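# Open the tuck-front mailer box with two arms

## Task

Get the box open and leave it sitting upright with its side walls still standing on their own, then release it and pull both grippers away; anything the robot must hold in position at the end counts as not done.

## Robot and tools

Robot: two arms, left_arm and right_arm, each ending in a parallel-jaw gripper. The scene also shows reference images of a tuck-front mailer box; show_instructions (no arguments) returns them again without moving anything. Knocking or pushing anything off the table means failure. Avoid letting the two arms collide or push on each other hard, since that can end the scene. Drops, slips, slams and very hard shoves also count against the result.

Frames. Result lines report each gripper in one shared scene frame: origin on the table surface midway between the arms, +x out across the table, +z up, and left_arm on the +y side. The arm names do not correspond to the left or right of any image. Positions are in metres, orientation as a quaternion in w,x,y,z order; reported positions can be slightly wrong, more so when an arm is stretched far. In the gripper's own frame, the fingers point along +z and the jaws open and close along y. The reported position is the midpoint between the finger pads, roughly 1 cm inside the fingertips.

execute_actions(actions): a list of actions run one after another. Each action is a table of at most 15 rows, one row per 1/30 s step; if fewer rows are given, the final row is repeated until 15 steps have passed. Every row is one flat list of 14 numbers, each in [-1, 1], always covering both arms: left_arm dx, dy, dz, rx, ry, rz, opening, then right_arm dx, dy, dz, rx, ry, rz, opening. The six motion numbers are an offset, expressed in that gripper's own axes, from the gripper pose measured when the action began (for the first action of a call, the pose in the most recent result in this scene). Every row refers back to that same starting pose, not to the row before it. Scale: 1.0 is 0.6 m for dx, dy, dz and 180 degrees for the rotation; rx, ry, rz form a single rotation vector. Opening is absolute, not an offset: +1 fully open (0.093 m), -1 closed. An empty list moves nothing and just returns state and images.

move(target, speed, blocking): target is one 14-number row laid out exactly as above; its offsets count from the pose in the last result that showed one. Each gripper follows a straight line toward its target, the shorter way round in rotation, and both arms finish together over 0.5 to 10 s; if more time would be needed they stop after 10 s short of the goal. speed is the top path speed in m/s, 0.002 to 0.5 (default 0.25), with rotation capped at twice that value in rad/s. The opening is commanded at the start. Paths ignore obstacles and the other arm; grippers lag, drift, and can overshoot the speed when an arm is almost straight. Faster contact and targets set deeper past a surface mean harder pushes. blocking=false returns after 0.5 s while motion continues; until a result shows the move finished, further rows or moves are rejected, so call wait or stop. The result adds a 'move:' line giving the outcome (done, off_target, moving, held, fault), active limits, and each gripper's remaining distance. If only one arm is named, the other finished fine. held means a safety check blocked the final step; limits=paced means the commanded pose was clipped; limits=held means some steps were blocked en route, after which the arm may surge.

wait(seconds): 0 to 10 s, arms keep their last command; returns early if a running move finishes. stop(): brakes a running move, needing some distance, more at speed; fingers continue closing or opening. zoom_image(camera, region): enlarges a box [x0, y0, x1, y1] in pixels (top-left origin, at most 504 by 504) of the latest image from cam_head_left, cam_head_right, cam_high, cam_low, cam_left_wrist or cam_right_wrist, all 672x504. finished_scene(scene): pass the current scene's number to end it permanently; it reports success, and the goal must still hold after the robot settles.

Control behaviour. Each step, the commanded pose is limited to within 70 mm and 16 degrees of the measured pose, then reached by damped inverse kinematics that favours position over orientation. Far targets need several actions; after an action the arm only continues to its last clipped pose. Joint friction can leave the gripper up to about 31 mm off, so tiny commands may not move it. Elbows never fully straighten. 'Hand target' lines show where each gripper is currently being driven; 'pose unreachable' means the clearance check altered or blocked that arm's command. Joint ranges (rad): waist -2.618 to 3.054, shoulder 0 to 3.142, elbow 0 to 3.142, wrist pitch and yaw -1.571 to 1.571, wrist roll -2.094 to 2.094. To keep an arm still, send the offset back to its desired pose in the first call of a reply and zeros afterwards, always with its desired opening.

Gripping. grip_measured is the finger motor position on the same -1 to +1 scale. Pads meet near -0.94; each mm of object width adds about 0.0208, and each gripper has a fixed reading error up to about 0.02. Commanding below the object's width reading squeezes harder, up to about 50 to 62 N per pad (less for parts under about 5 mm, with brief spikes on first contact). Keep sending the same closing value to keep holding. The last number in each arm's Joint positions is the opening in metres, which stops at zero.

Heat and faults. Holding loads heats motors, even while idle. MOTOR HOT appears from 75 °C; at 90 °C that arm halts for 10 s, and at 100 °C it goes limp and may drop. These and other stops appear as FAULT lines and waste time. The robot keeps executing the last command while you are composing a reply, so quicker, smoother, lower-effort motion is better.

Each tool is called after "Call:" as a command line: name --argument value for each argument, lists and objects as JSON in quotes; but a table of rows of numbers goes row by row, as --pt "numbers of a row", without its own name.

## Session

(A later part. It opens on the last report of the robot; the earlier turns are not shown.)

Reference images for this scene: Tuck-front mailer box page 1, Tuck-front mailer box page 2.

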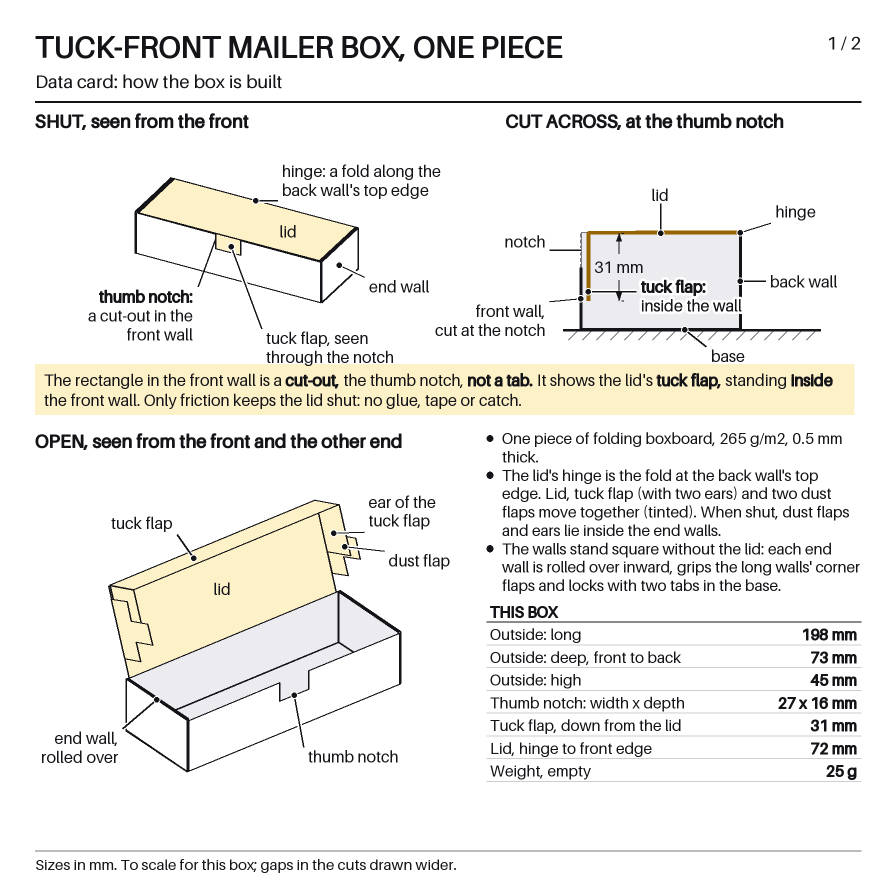

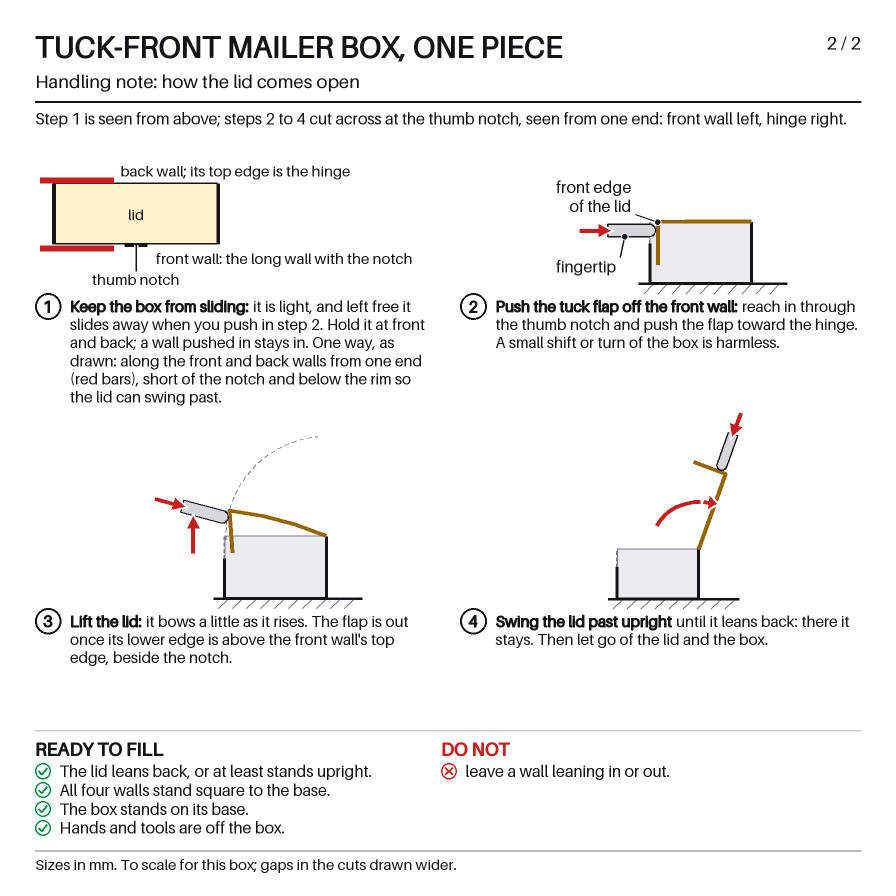

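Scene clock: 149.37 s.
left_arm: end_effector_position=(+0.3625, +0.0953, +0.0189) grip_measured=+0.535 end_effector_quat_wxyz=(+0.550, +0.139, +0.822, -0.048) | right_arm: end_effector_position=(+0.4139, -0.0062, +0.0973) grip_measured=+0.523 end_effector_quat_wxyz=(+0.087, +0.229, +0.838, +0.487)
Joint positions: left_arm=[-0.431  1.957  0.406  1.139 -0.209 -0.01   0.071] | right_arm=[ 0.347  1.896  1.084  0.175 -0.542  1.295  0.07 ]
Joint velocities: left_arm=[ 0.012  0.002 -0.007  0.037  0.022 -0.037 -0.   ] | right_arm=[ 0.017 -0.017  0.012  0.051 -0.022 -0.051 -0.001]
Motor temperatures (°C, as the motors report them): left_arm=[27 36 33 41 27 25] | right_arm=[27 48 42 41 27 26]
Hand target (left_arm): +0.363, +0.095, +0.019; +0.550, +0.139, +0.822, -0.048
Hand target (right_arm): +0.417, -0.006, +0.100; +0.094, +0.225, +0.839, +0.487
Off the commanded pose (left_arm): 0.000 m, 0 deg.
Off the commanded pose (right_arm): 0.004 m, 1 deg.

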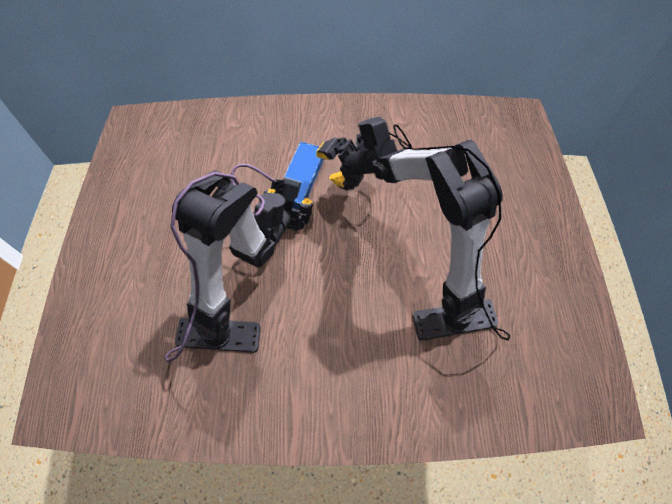

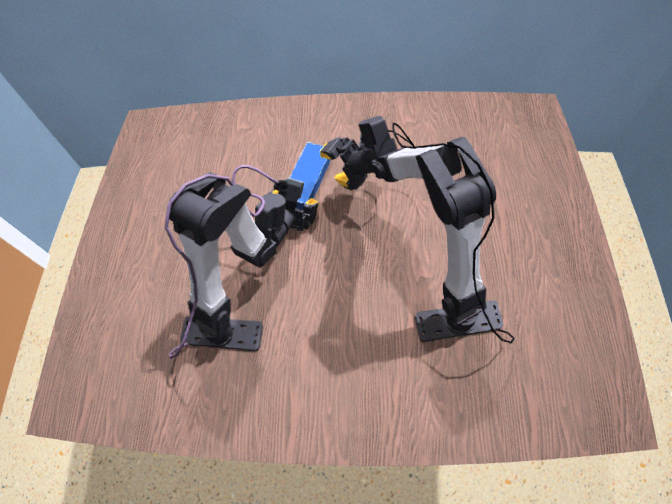

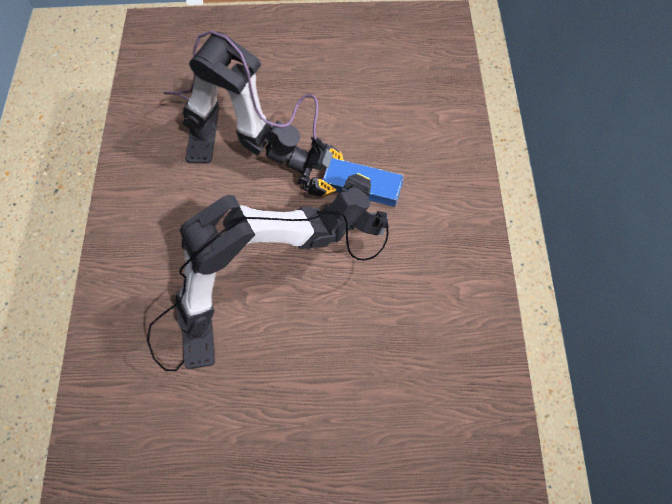

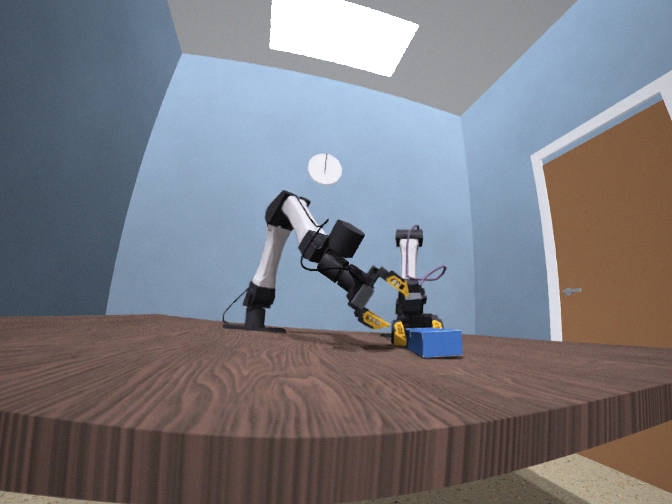

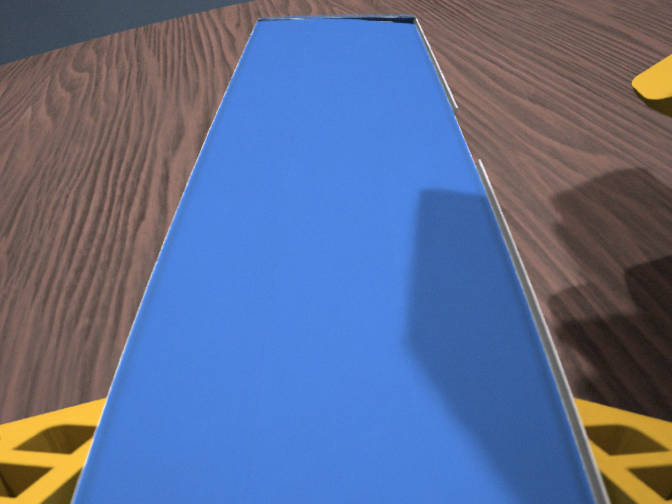

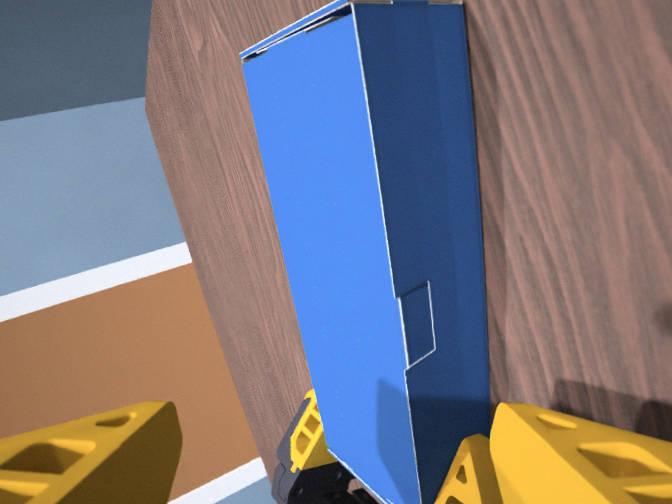

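Call:
execute_actions --actions '[[[0,-0.02,0,0.022,0,0.003,0.53,0.004,0.004,0,-0.004,0.004,0,1]],[[0,-0.02,0,0.022,0,0.003,0.53,0.004,0.004,0,-0.004,0.004,0,1]],[[0,-0.02,0,0.022,0,0.003,0.53,0.004,0.004,0,-0.004,0.004,0,1]],[[0,-0.02,0,0.022,0,0.003,0.53,0.004,0.004,0,-0.004,0.004,0,1]]]'

Scene clock: 153.20 s.
left_arm: end_effector_position=(+0.3476, +0.0597, +0.0173) grip_measured=+0.535 end_effector_quat_wxyz=(+0.529, +0.202, +0.812, -0.141) | right_arm: end_effector_position=(+0.4089, -0.0028, +0.0990) grip_measured=+0.993 end_effector_quat_wxyz=(+0.073, +0.220, +0.837, +0.495)
Joint positions: left_arm=[-0.431  1.957  0.406  1.138  0.021 -0.008  0.071] | right_arm=[ 0.347  1.896  1.084  0.173 -0.579  1.295  0.093]
Joint velocities: left_arm=[ 0.002  0.022  0.007  0.007  0.007 -0.022 -0.001] | right_arm=[ 0.007 -0.002  0.007 -0.007 -0.007 -0.095  0.001]
Motor temperatures (°C, as the motors report them): left_arm=[27 36 32 41 27 25] | right_arm=[27 48 42 41 27 26]
Hand target (left_arm): +0.346, +0.057, +0.017; +0.528, +0.210, +0.810, -0.146
Hand target (right_arm): +0.409, -0.002, +0.101; +0.072, +0.219, +0.835, +0.500
Off the commanded pose (left_arm): 0.003 m, 1 deg.
Off the commanded pose (right_arm): 0.002 m, 1 deg.

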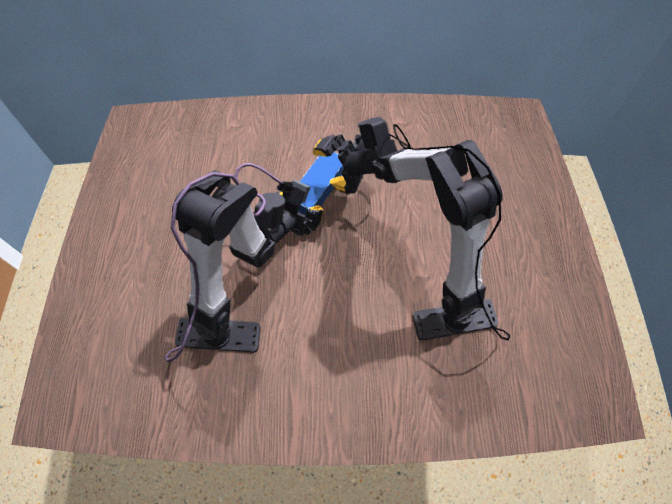

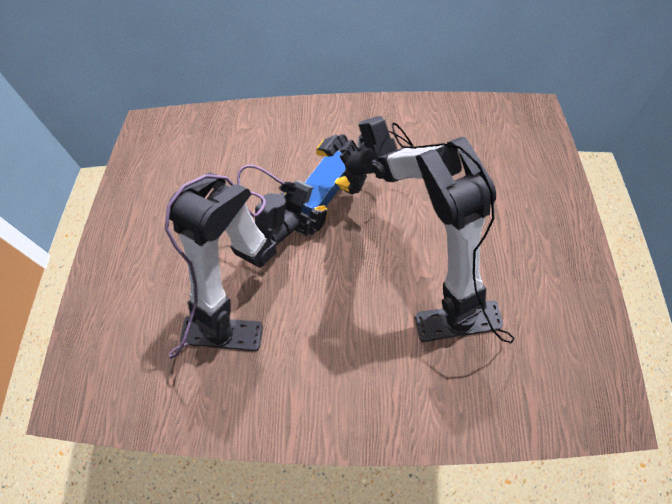

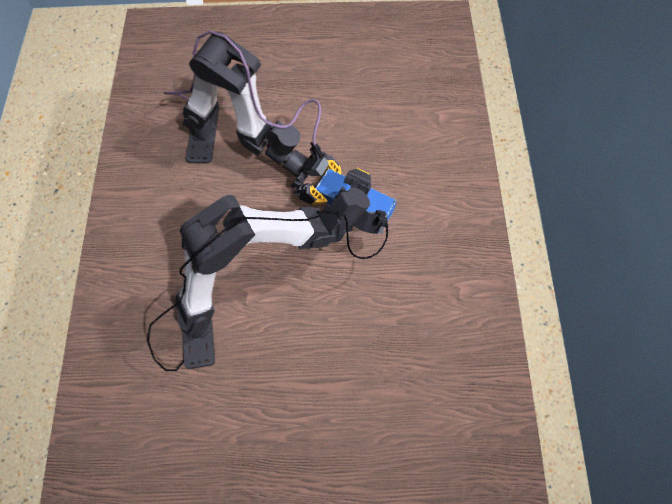

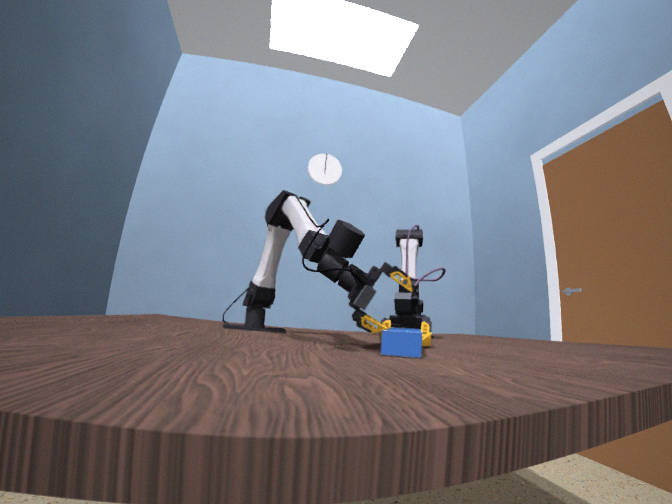

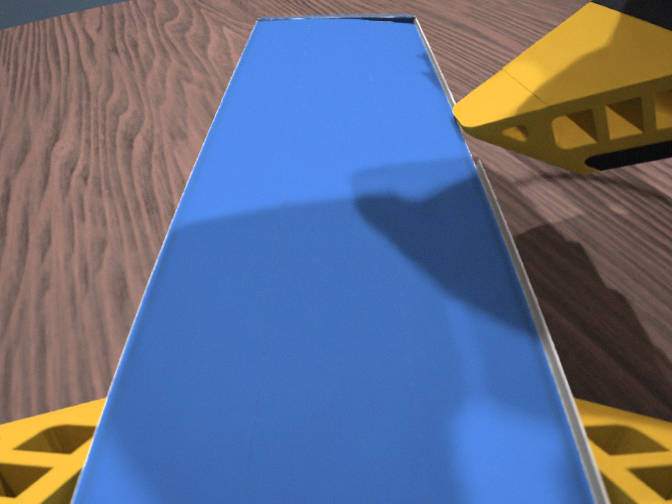

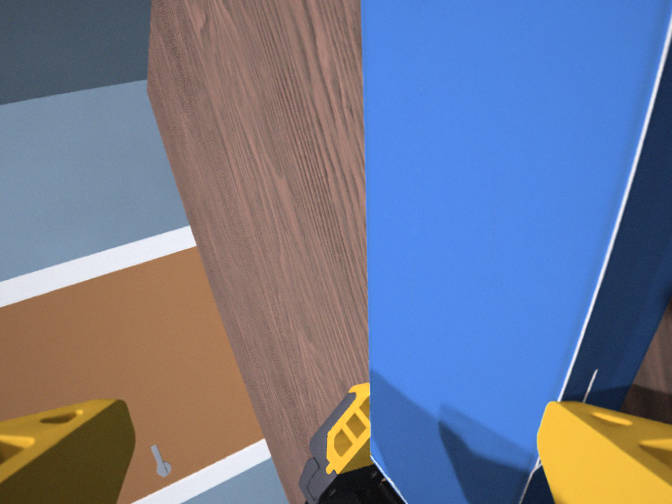

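Call:
execute_actions --actions '[[[0,0.02,0,-0.022,0,-0.003,0.53,0,0,0,0,0,0,1]],[[0,0,0,0,0,0,0.53,0,-0.006,0,0.006,0,0,1]],[[0,0,0,0,0,0,0.53,0,0.003,0,-0.003,0,0,1]]]'

Scene clock: 156.20 s.
left_arm: end_effector_position=(+0.3521, +0.0685, +0.0174) grip_measured=+0.535 end_effector_quat_wxyz=(+0.535, +0.186, +0.816, -0.117) | right_arm: end_effector_position=(+0.4066, -0.0040, +0.0955) grip_measured=+0.993 end_effector_quat_wxyz=(+0.067, +0.224, +0.840, +0.489)
Joint positions: left_arm=[-0.431  1.957  0.406  1.138 -0.038 -0.008  0.071] | right_arm=[ 0.347  1.896  1.084  0.153 -0.579  1.294  0.093]
Joint velocities: left_arm=[ 0.007 -0.002  0.012 -0.007 -0.037 -0.007  0.001] | right_arm=[-0.007 -0.007 -0.002 -0.022 -0.037  0.007 -0.   ]
Motor temperatures (°C, as the motors report them): left_arm=[27 36 32 41 27 25] | right_arm=[27 49 42 41 27 26]
Hand target (left_arm): +0.352, +0.069, +0.017; +0.535, +0.186, +0.816, -0.117
Hand target (right_arm): +0.407, -0.003, +0.097; +0.068, +0.223, +0.838, +0.493
Off the commanded pose (left_arm): 0.000 m, 0 deg.
Off the commanded pose (right_arm): 0.002 m, 1 deg.

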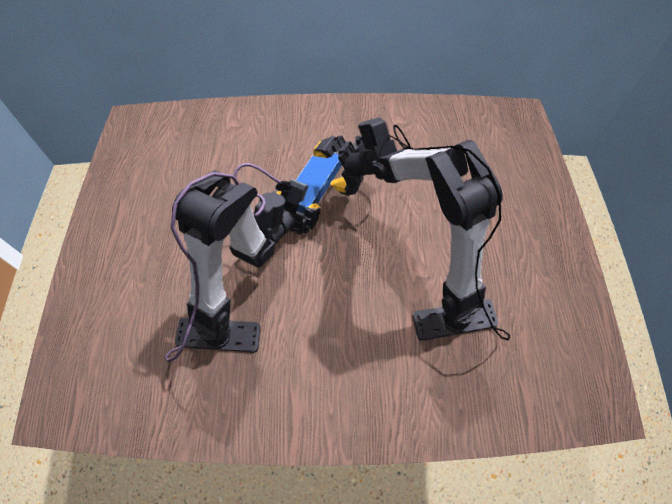

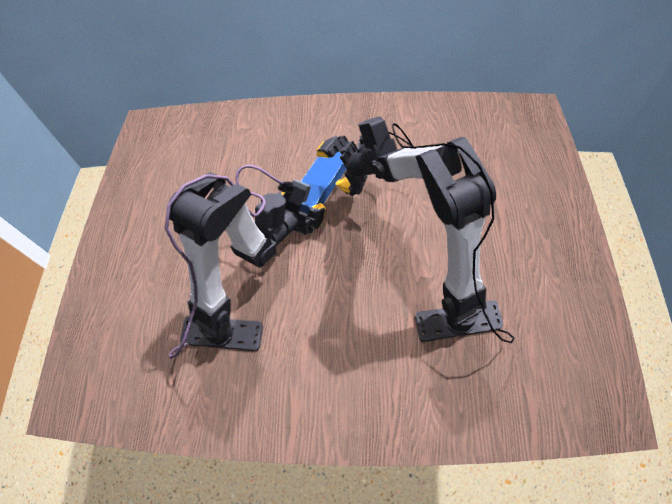

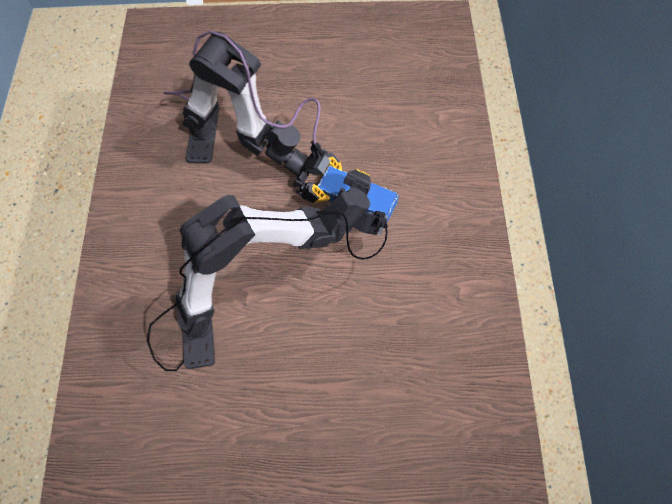

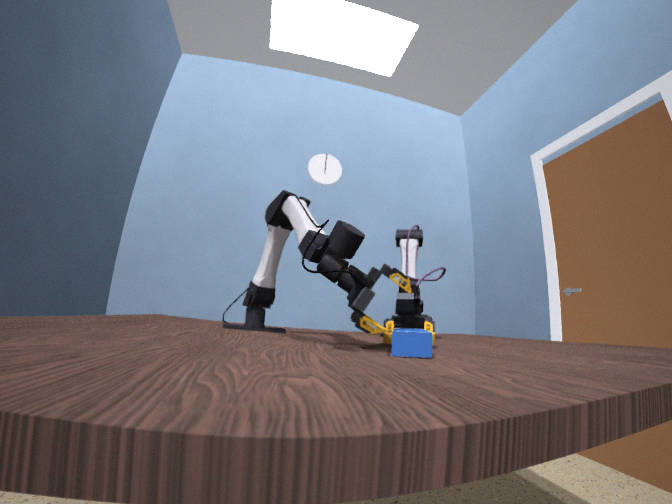

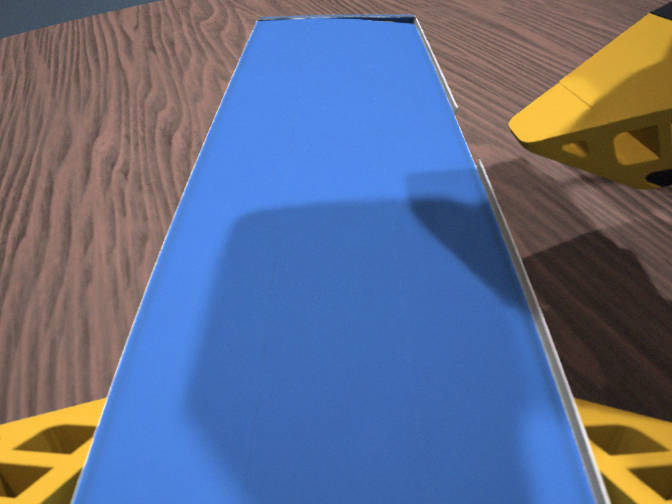

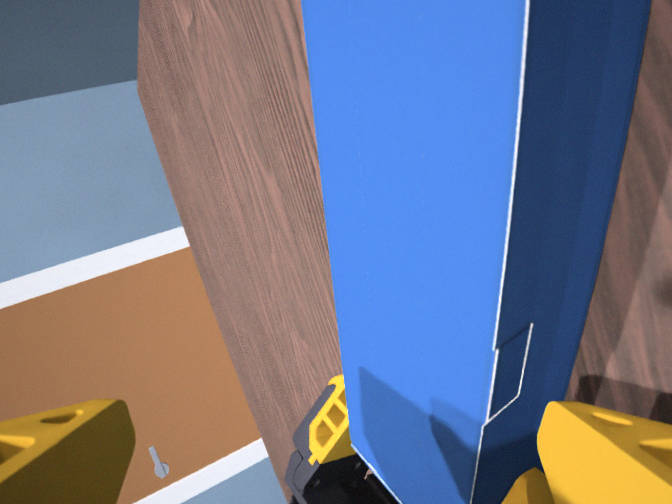

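Call:
execute_actions --actions '[[[0,-0.02,0,0.022,0,0.003,0.53,-0.004,-0.004,0,0.004,-0.004,0,1]],[[0,-0.02,0,0.022,0,0.003,0.53,0,0.003,0,-0.003,0,0,1]],[[0,-0.02,0,0.022,0,0.003,0.53,0,0.003,0,-0.003,0,0,1]]]'

Scene clock: 159.27 s.
left_arm: end_effector_position=(+0.3454, +0.0563, +0.0167) grip_measured=+0.535 end_effector_quat_wxyz=(+0.525, +0.209, +0.811, -0.151) | right_arm: end_effector_position=(+0.4062, -0.0057, +0.0927) grip_measured=+0.993 end_effector_quat_wxyz=(+0.066, +0.229, +0.843, +0.483)
Joint positions: left_arm=[-0.431  1.957  0.406  1.135  0.045 -0.008  0.071] | right_arm=[ 0.347  1.896  1.084  0.139 -0.57   1.294  0.093]
Joint velocities: left_arm=[ 0.002  0.002  0.002 -0.022 -0.051  0.037 -0.   ] | right_arm=[ 0.017 -0.007 -0.017  0.022  0.007  0.037 -0.   ]
Motor temperatures (°C, as the motors report them): left_arm=[27 36 32 41 27 25] | right_arm=[27 49 42 41 27 26]
Hand target (left_arm): +0.340, +0.047, +0.017; +0.519, +0.229, +0.805, -0.174
Hand target (right_arm): +0.407, -0.005, +0.095; +0.068, +0.228, +0.840, +0.488
Off the commanded pose (left_arm): 0.011 m, 4 deg.
Off the commanded pose (right_arm): 0.003 m, 1 deg.

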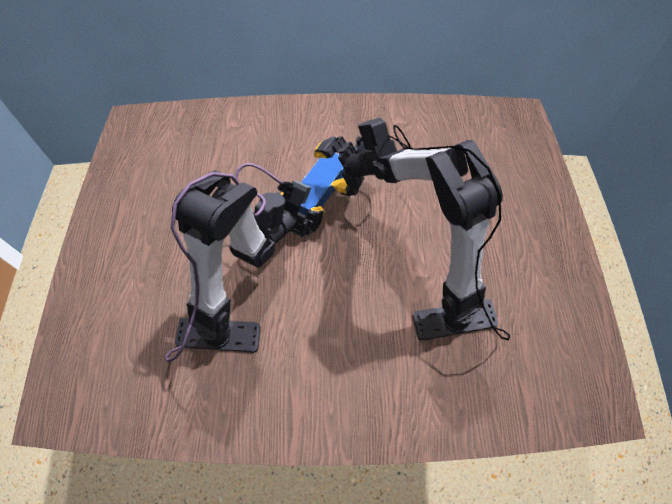

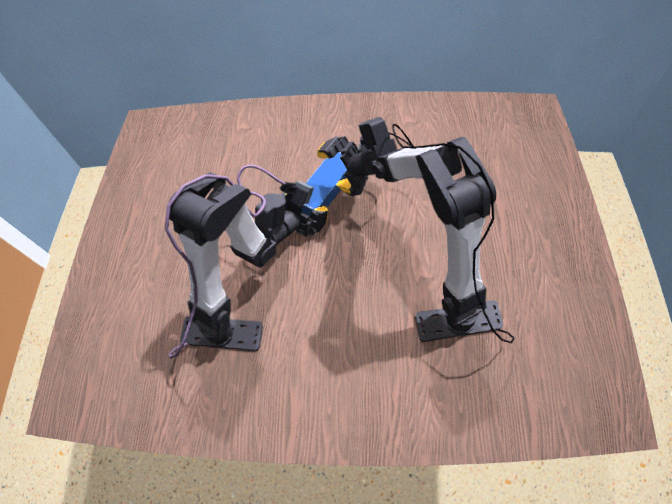

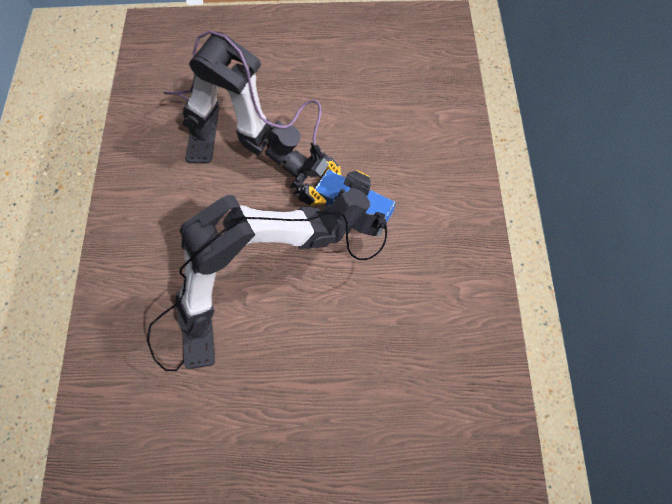

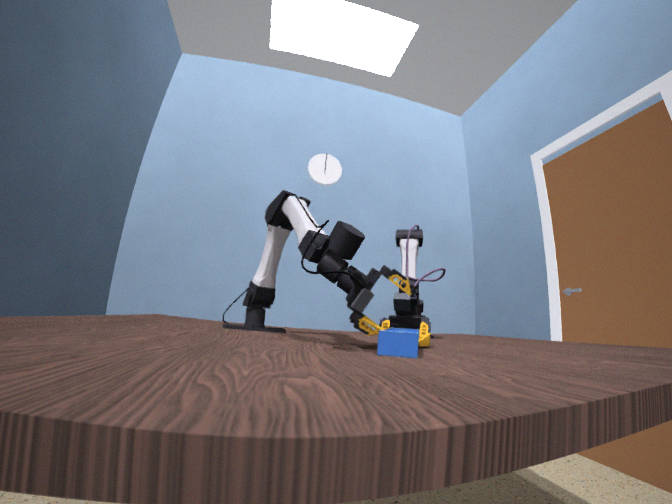

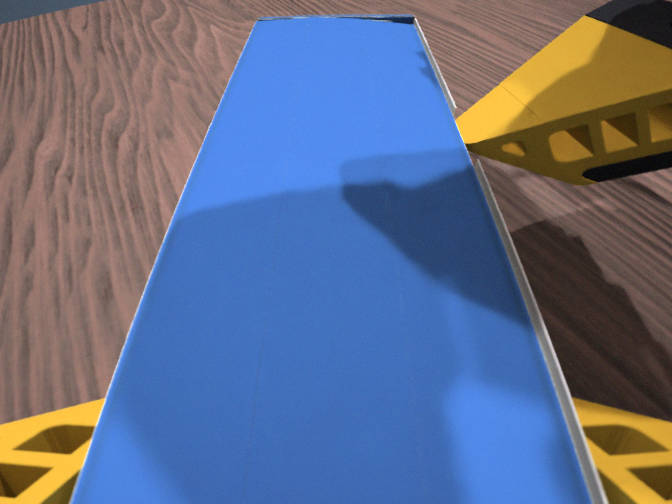

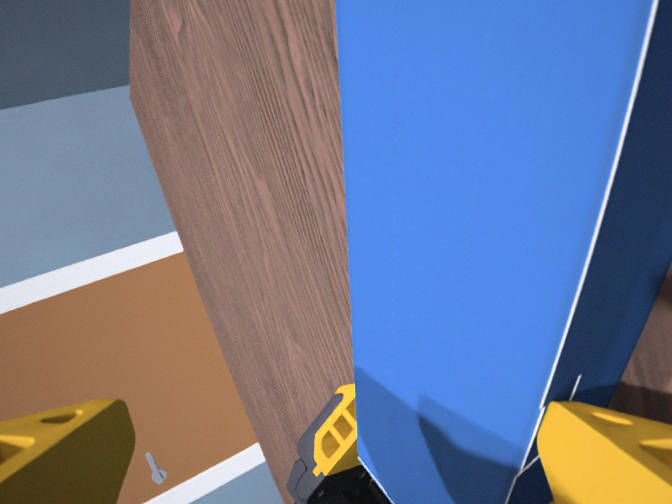

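Centred now.

Call:
execute_actions --actions '[[[0.004,-0.022,0,0.024,0.004,0.003,0.53,0,0.008,0,-0.008,0,0,0.92]],[[0.004,-0.022,0,0.024,0.004,0.003,0.53,0,0.008,0,-0.008,0,0,0.84]],[[0.004,-0.022,0,0.024,0.004,0.003,0.53,0,0.008,0,-0.008,0,0,0.76]],[[0.004,-0.022,0,0.024,0.004,0.003,0.53,0,0.008,0,-0.008,0,0,0.68]]]'

Scene clock: 163.67 s.
left_arm: end_effector_position=(+0.3463, +0.0584, +0.0165) grip_measured=+0.535 end_effector_quat_wxyz=(+0.524, +0.207, +0.812, -0.152) | right_arm: end_effector_position=(+0.4062, -0.0067, +0.0913) grip_measured=+0.683 end_effector_quat_wxyz=(+0.060, +0.241, +0.841, +0.481)
Joint positions: left_arm=[-0.421  1.957  0.406  1.134  0.056 -0.008  0.071] | right_arm=[ 0.347  1.896  1.084  0.133 -0.564  1.318  0.078]
Joint velocities: left_arm=[ 0.002 -0.002 -0.007 -0.007  0.051 -0.022 -0.   ] | right_arm=[-0.022 -0.002 -0.002  0.051  0.007 -0.037 -0.001]
Motor temperatures (°C, as the motors report them): left_arm=[27 35 32 42 27 25] | right_arm=[27 49 42 41 27 26]
Hand target (left_arm): +0.338, +0.047, +0.015; +0.512, +0.231, +0.808, -0.178
Hand target (right_arm): +0.408, -0.004, +0.096; +0.064, +0.237, +0.836, +0.491
Off the commanded pose (left_arm): 0.014 m, 4 deg.
Off the commanded pose (right_arm): 0.005 m, 2 deg.

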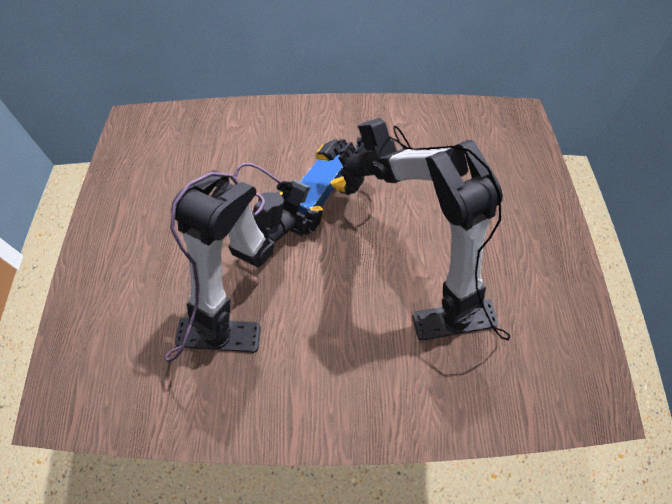

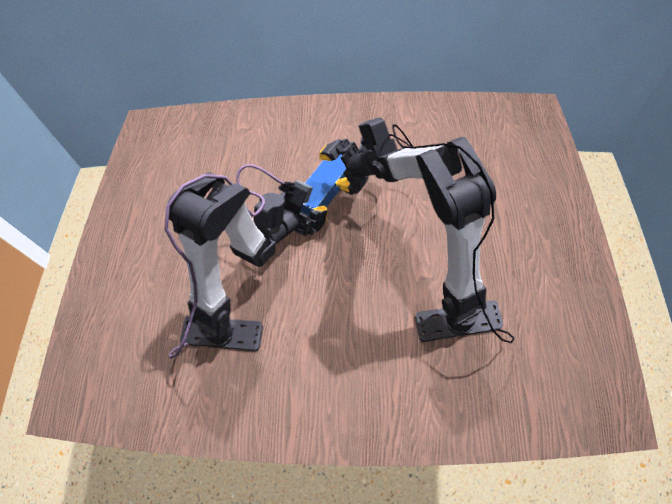

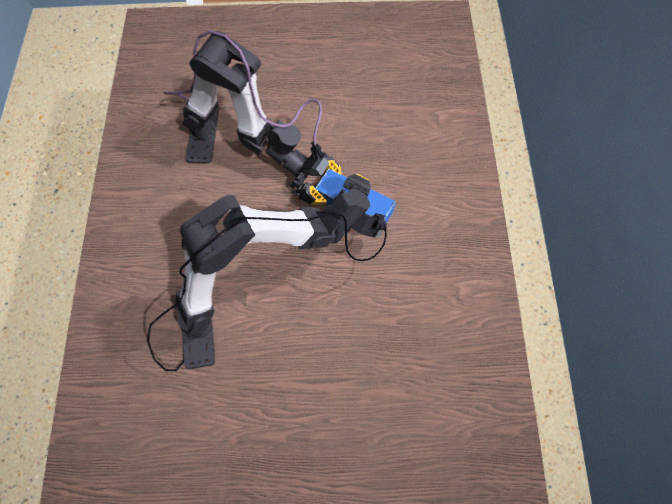

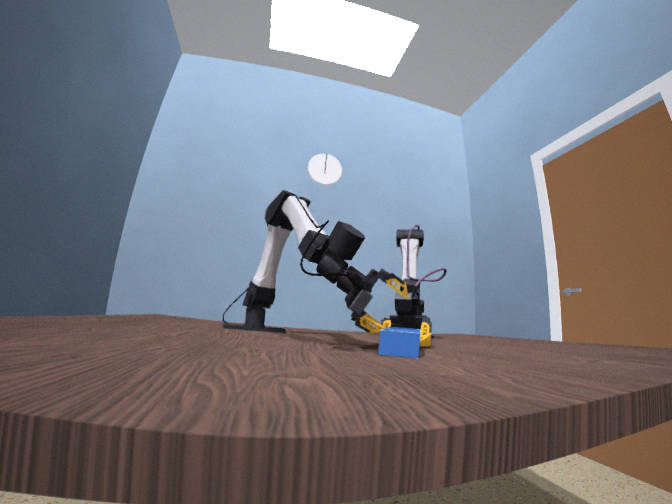

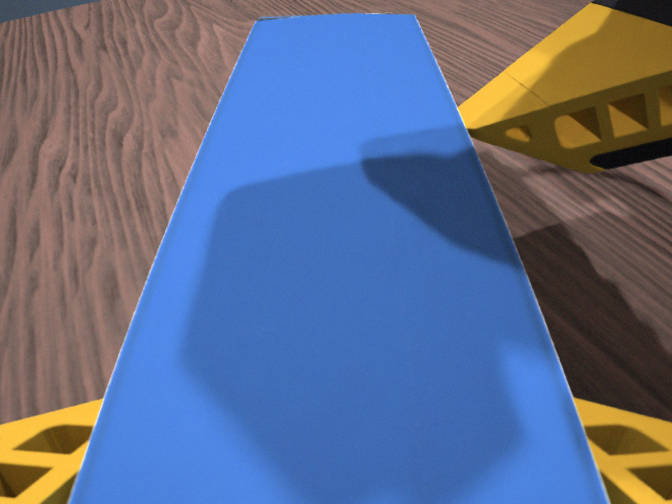

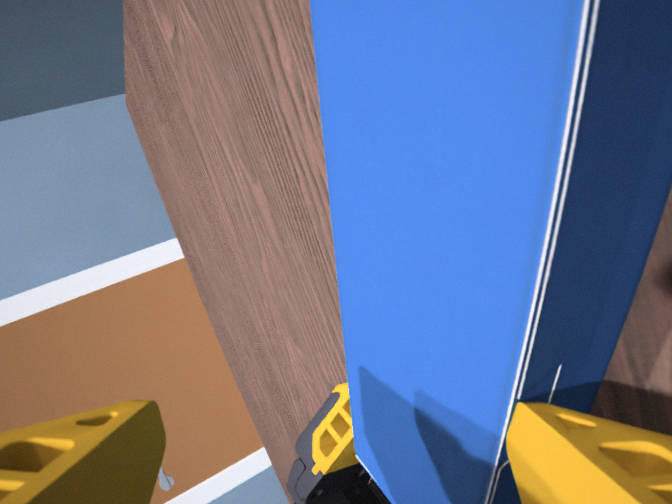

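Lid rising.

Call:
execute_actions --actions '[[[0.004,-0.022,0,0.024,0.004,0.003,0.53,0,0.012,0,-0.012,0,-0.004,0.6]],[[0.004,-0.022,0,0.024,0.004,0.003,0.53,0,0.012,0,-0.012,0,-0.004,0.52]],[[0.004,-0.022,0,0.024,0.004,0.003,0.53,0,0.012,0,-0.012,0,-0.004,0.44]],[[0.004,-0.022,0,0.024,0.004,0.003,0.53,0,0.012,0,-0.012,0,-0.004,0.36]],[[0.004,-0.022,0,0.024,0.004,0.003,0.53,0,0.012,0,-0.012,0,-0.004,0.28]]]'

Scene clock: 168.30 s.
left_arm: end_effector_position=(+0.3479, +0.0613, +0.0169) grip_measured=+0.535 end_effector_quat_wxyz=(+0.524, +0.204, +0.812, -0.156) | right_arm: end_effector_position=(+0.4057, -0.0069, +0.0906) grip_measured=+0.283 end_effector_quat_wxyz=(+0.056, +0.247, +0.840, +0.480)
Joint positions: left_arm=[-0.406  1.957  0.406  1.136  0.072 -0.01   0.071] | right_arm=[ 0.347  1.896  1.084  0.129 -0.564  1.33   0.059]
Joint velocities: left_arm=[ 0.002 -0.012  0.012 -0.022 -0.022 -0.022  0.001] | right_arm=[ 0.002 -0.022 -0.022  0.007 -0.022 -0.037  0.   ]
Motor temperatures (°C, as the motors report them): left_arm=[27 35 32 42 27 25] | right_arm=[27 50 42 42 27 26]
Hand target (left_arm): +0.340, +0.050, +0.015; +0.512, +0.229, +0.808, -0.181
Hand target (right_arm): +0.408, -0.004, +0.097; +0.064, +0.239, +0.833, +0.495
Off the commanded pose (left_arm): 0.014 m, 4 deg.
Off the commanded pose (right_arm): 0.008 m, 2 deg.

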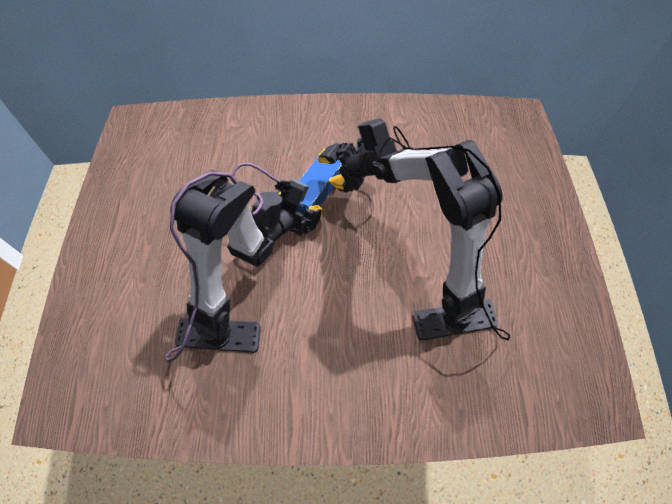

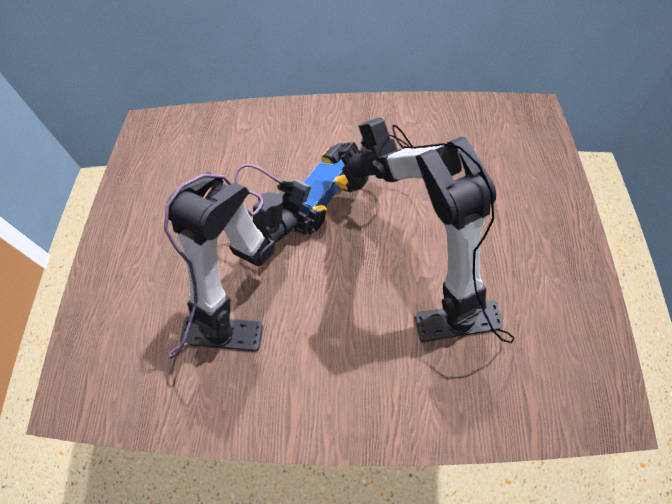

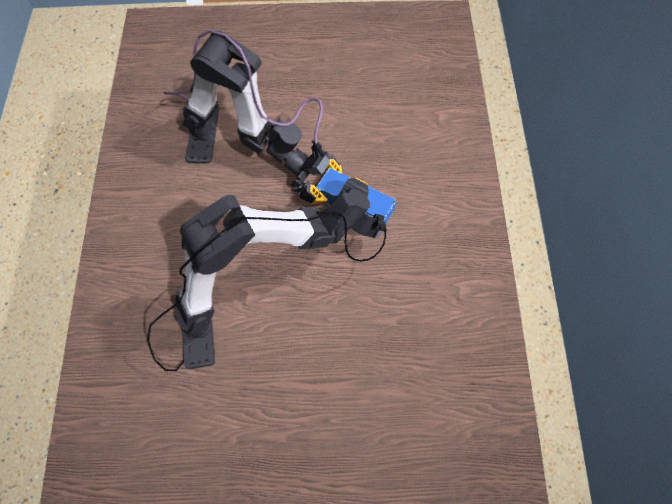

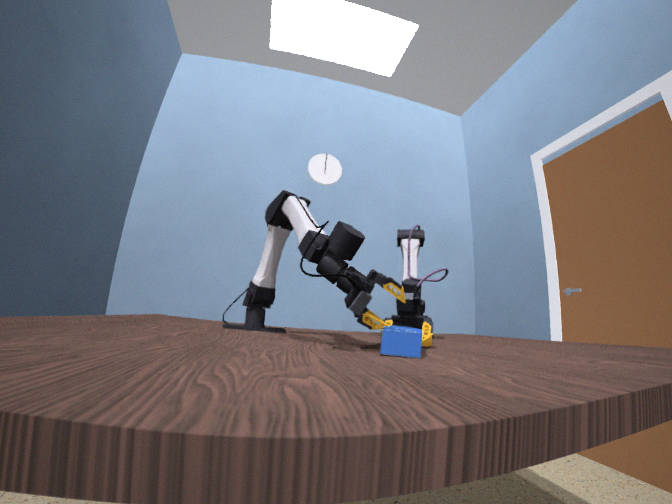

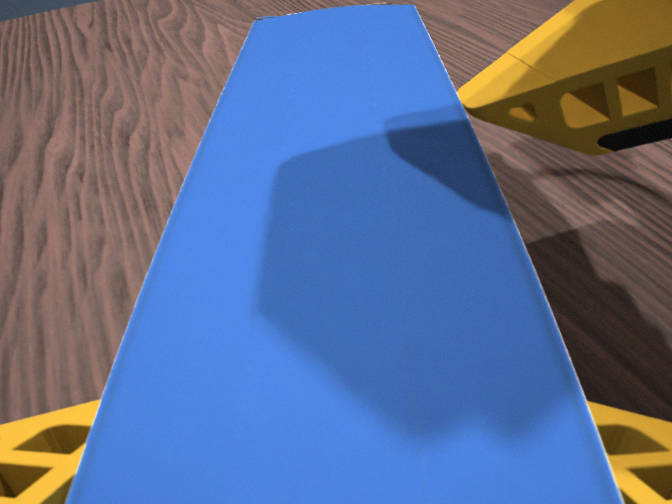

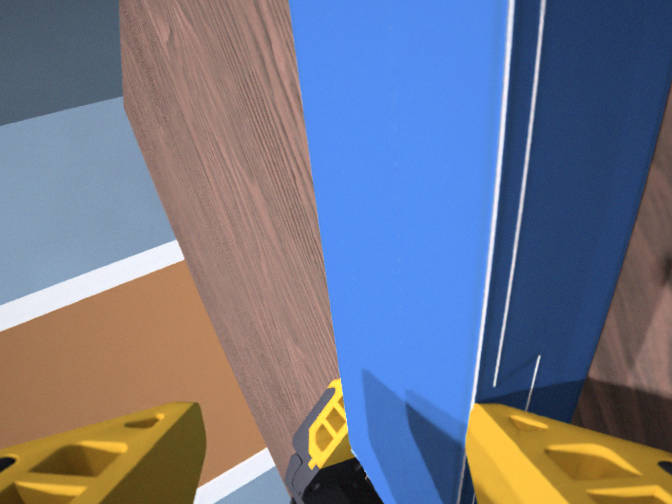

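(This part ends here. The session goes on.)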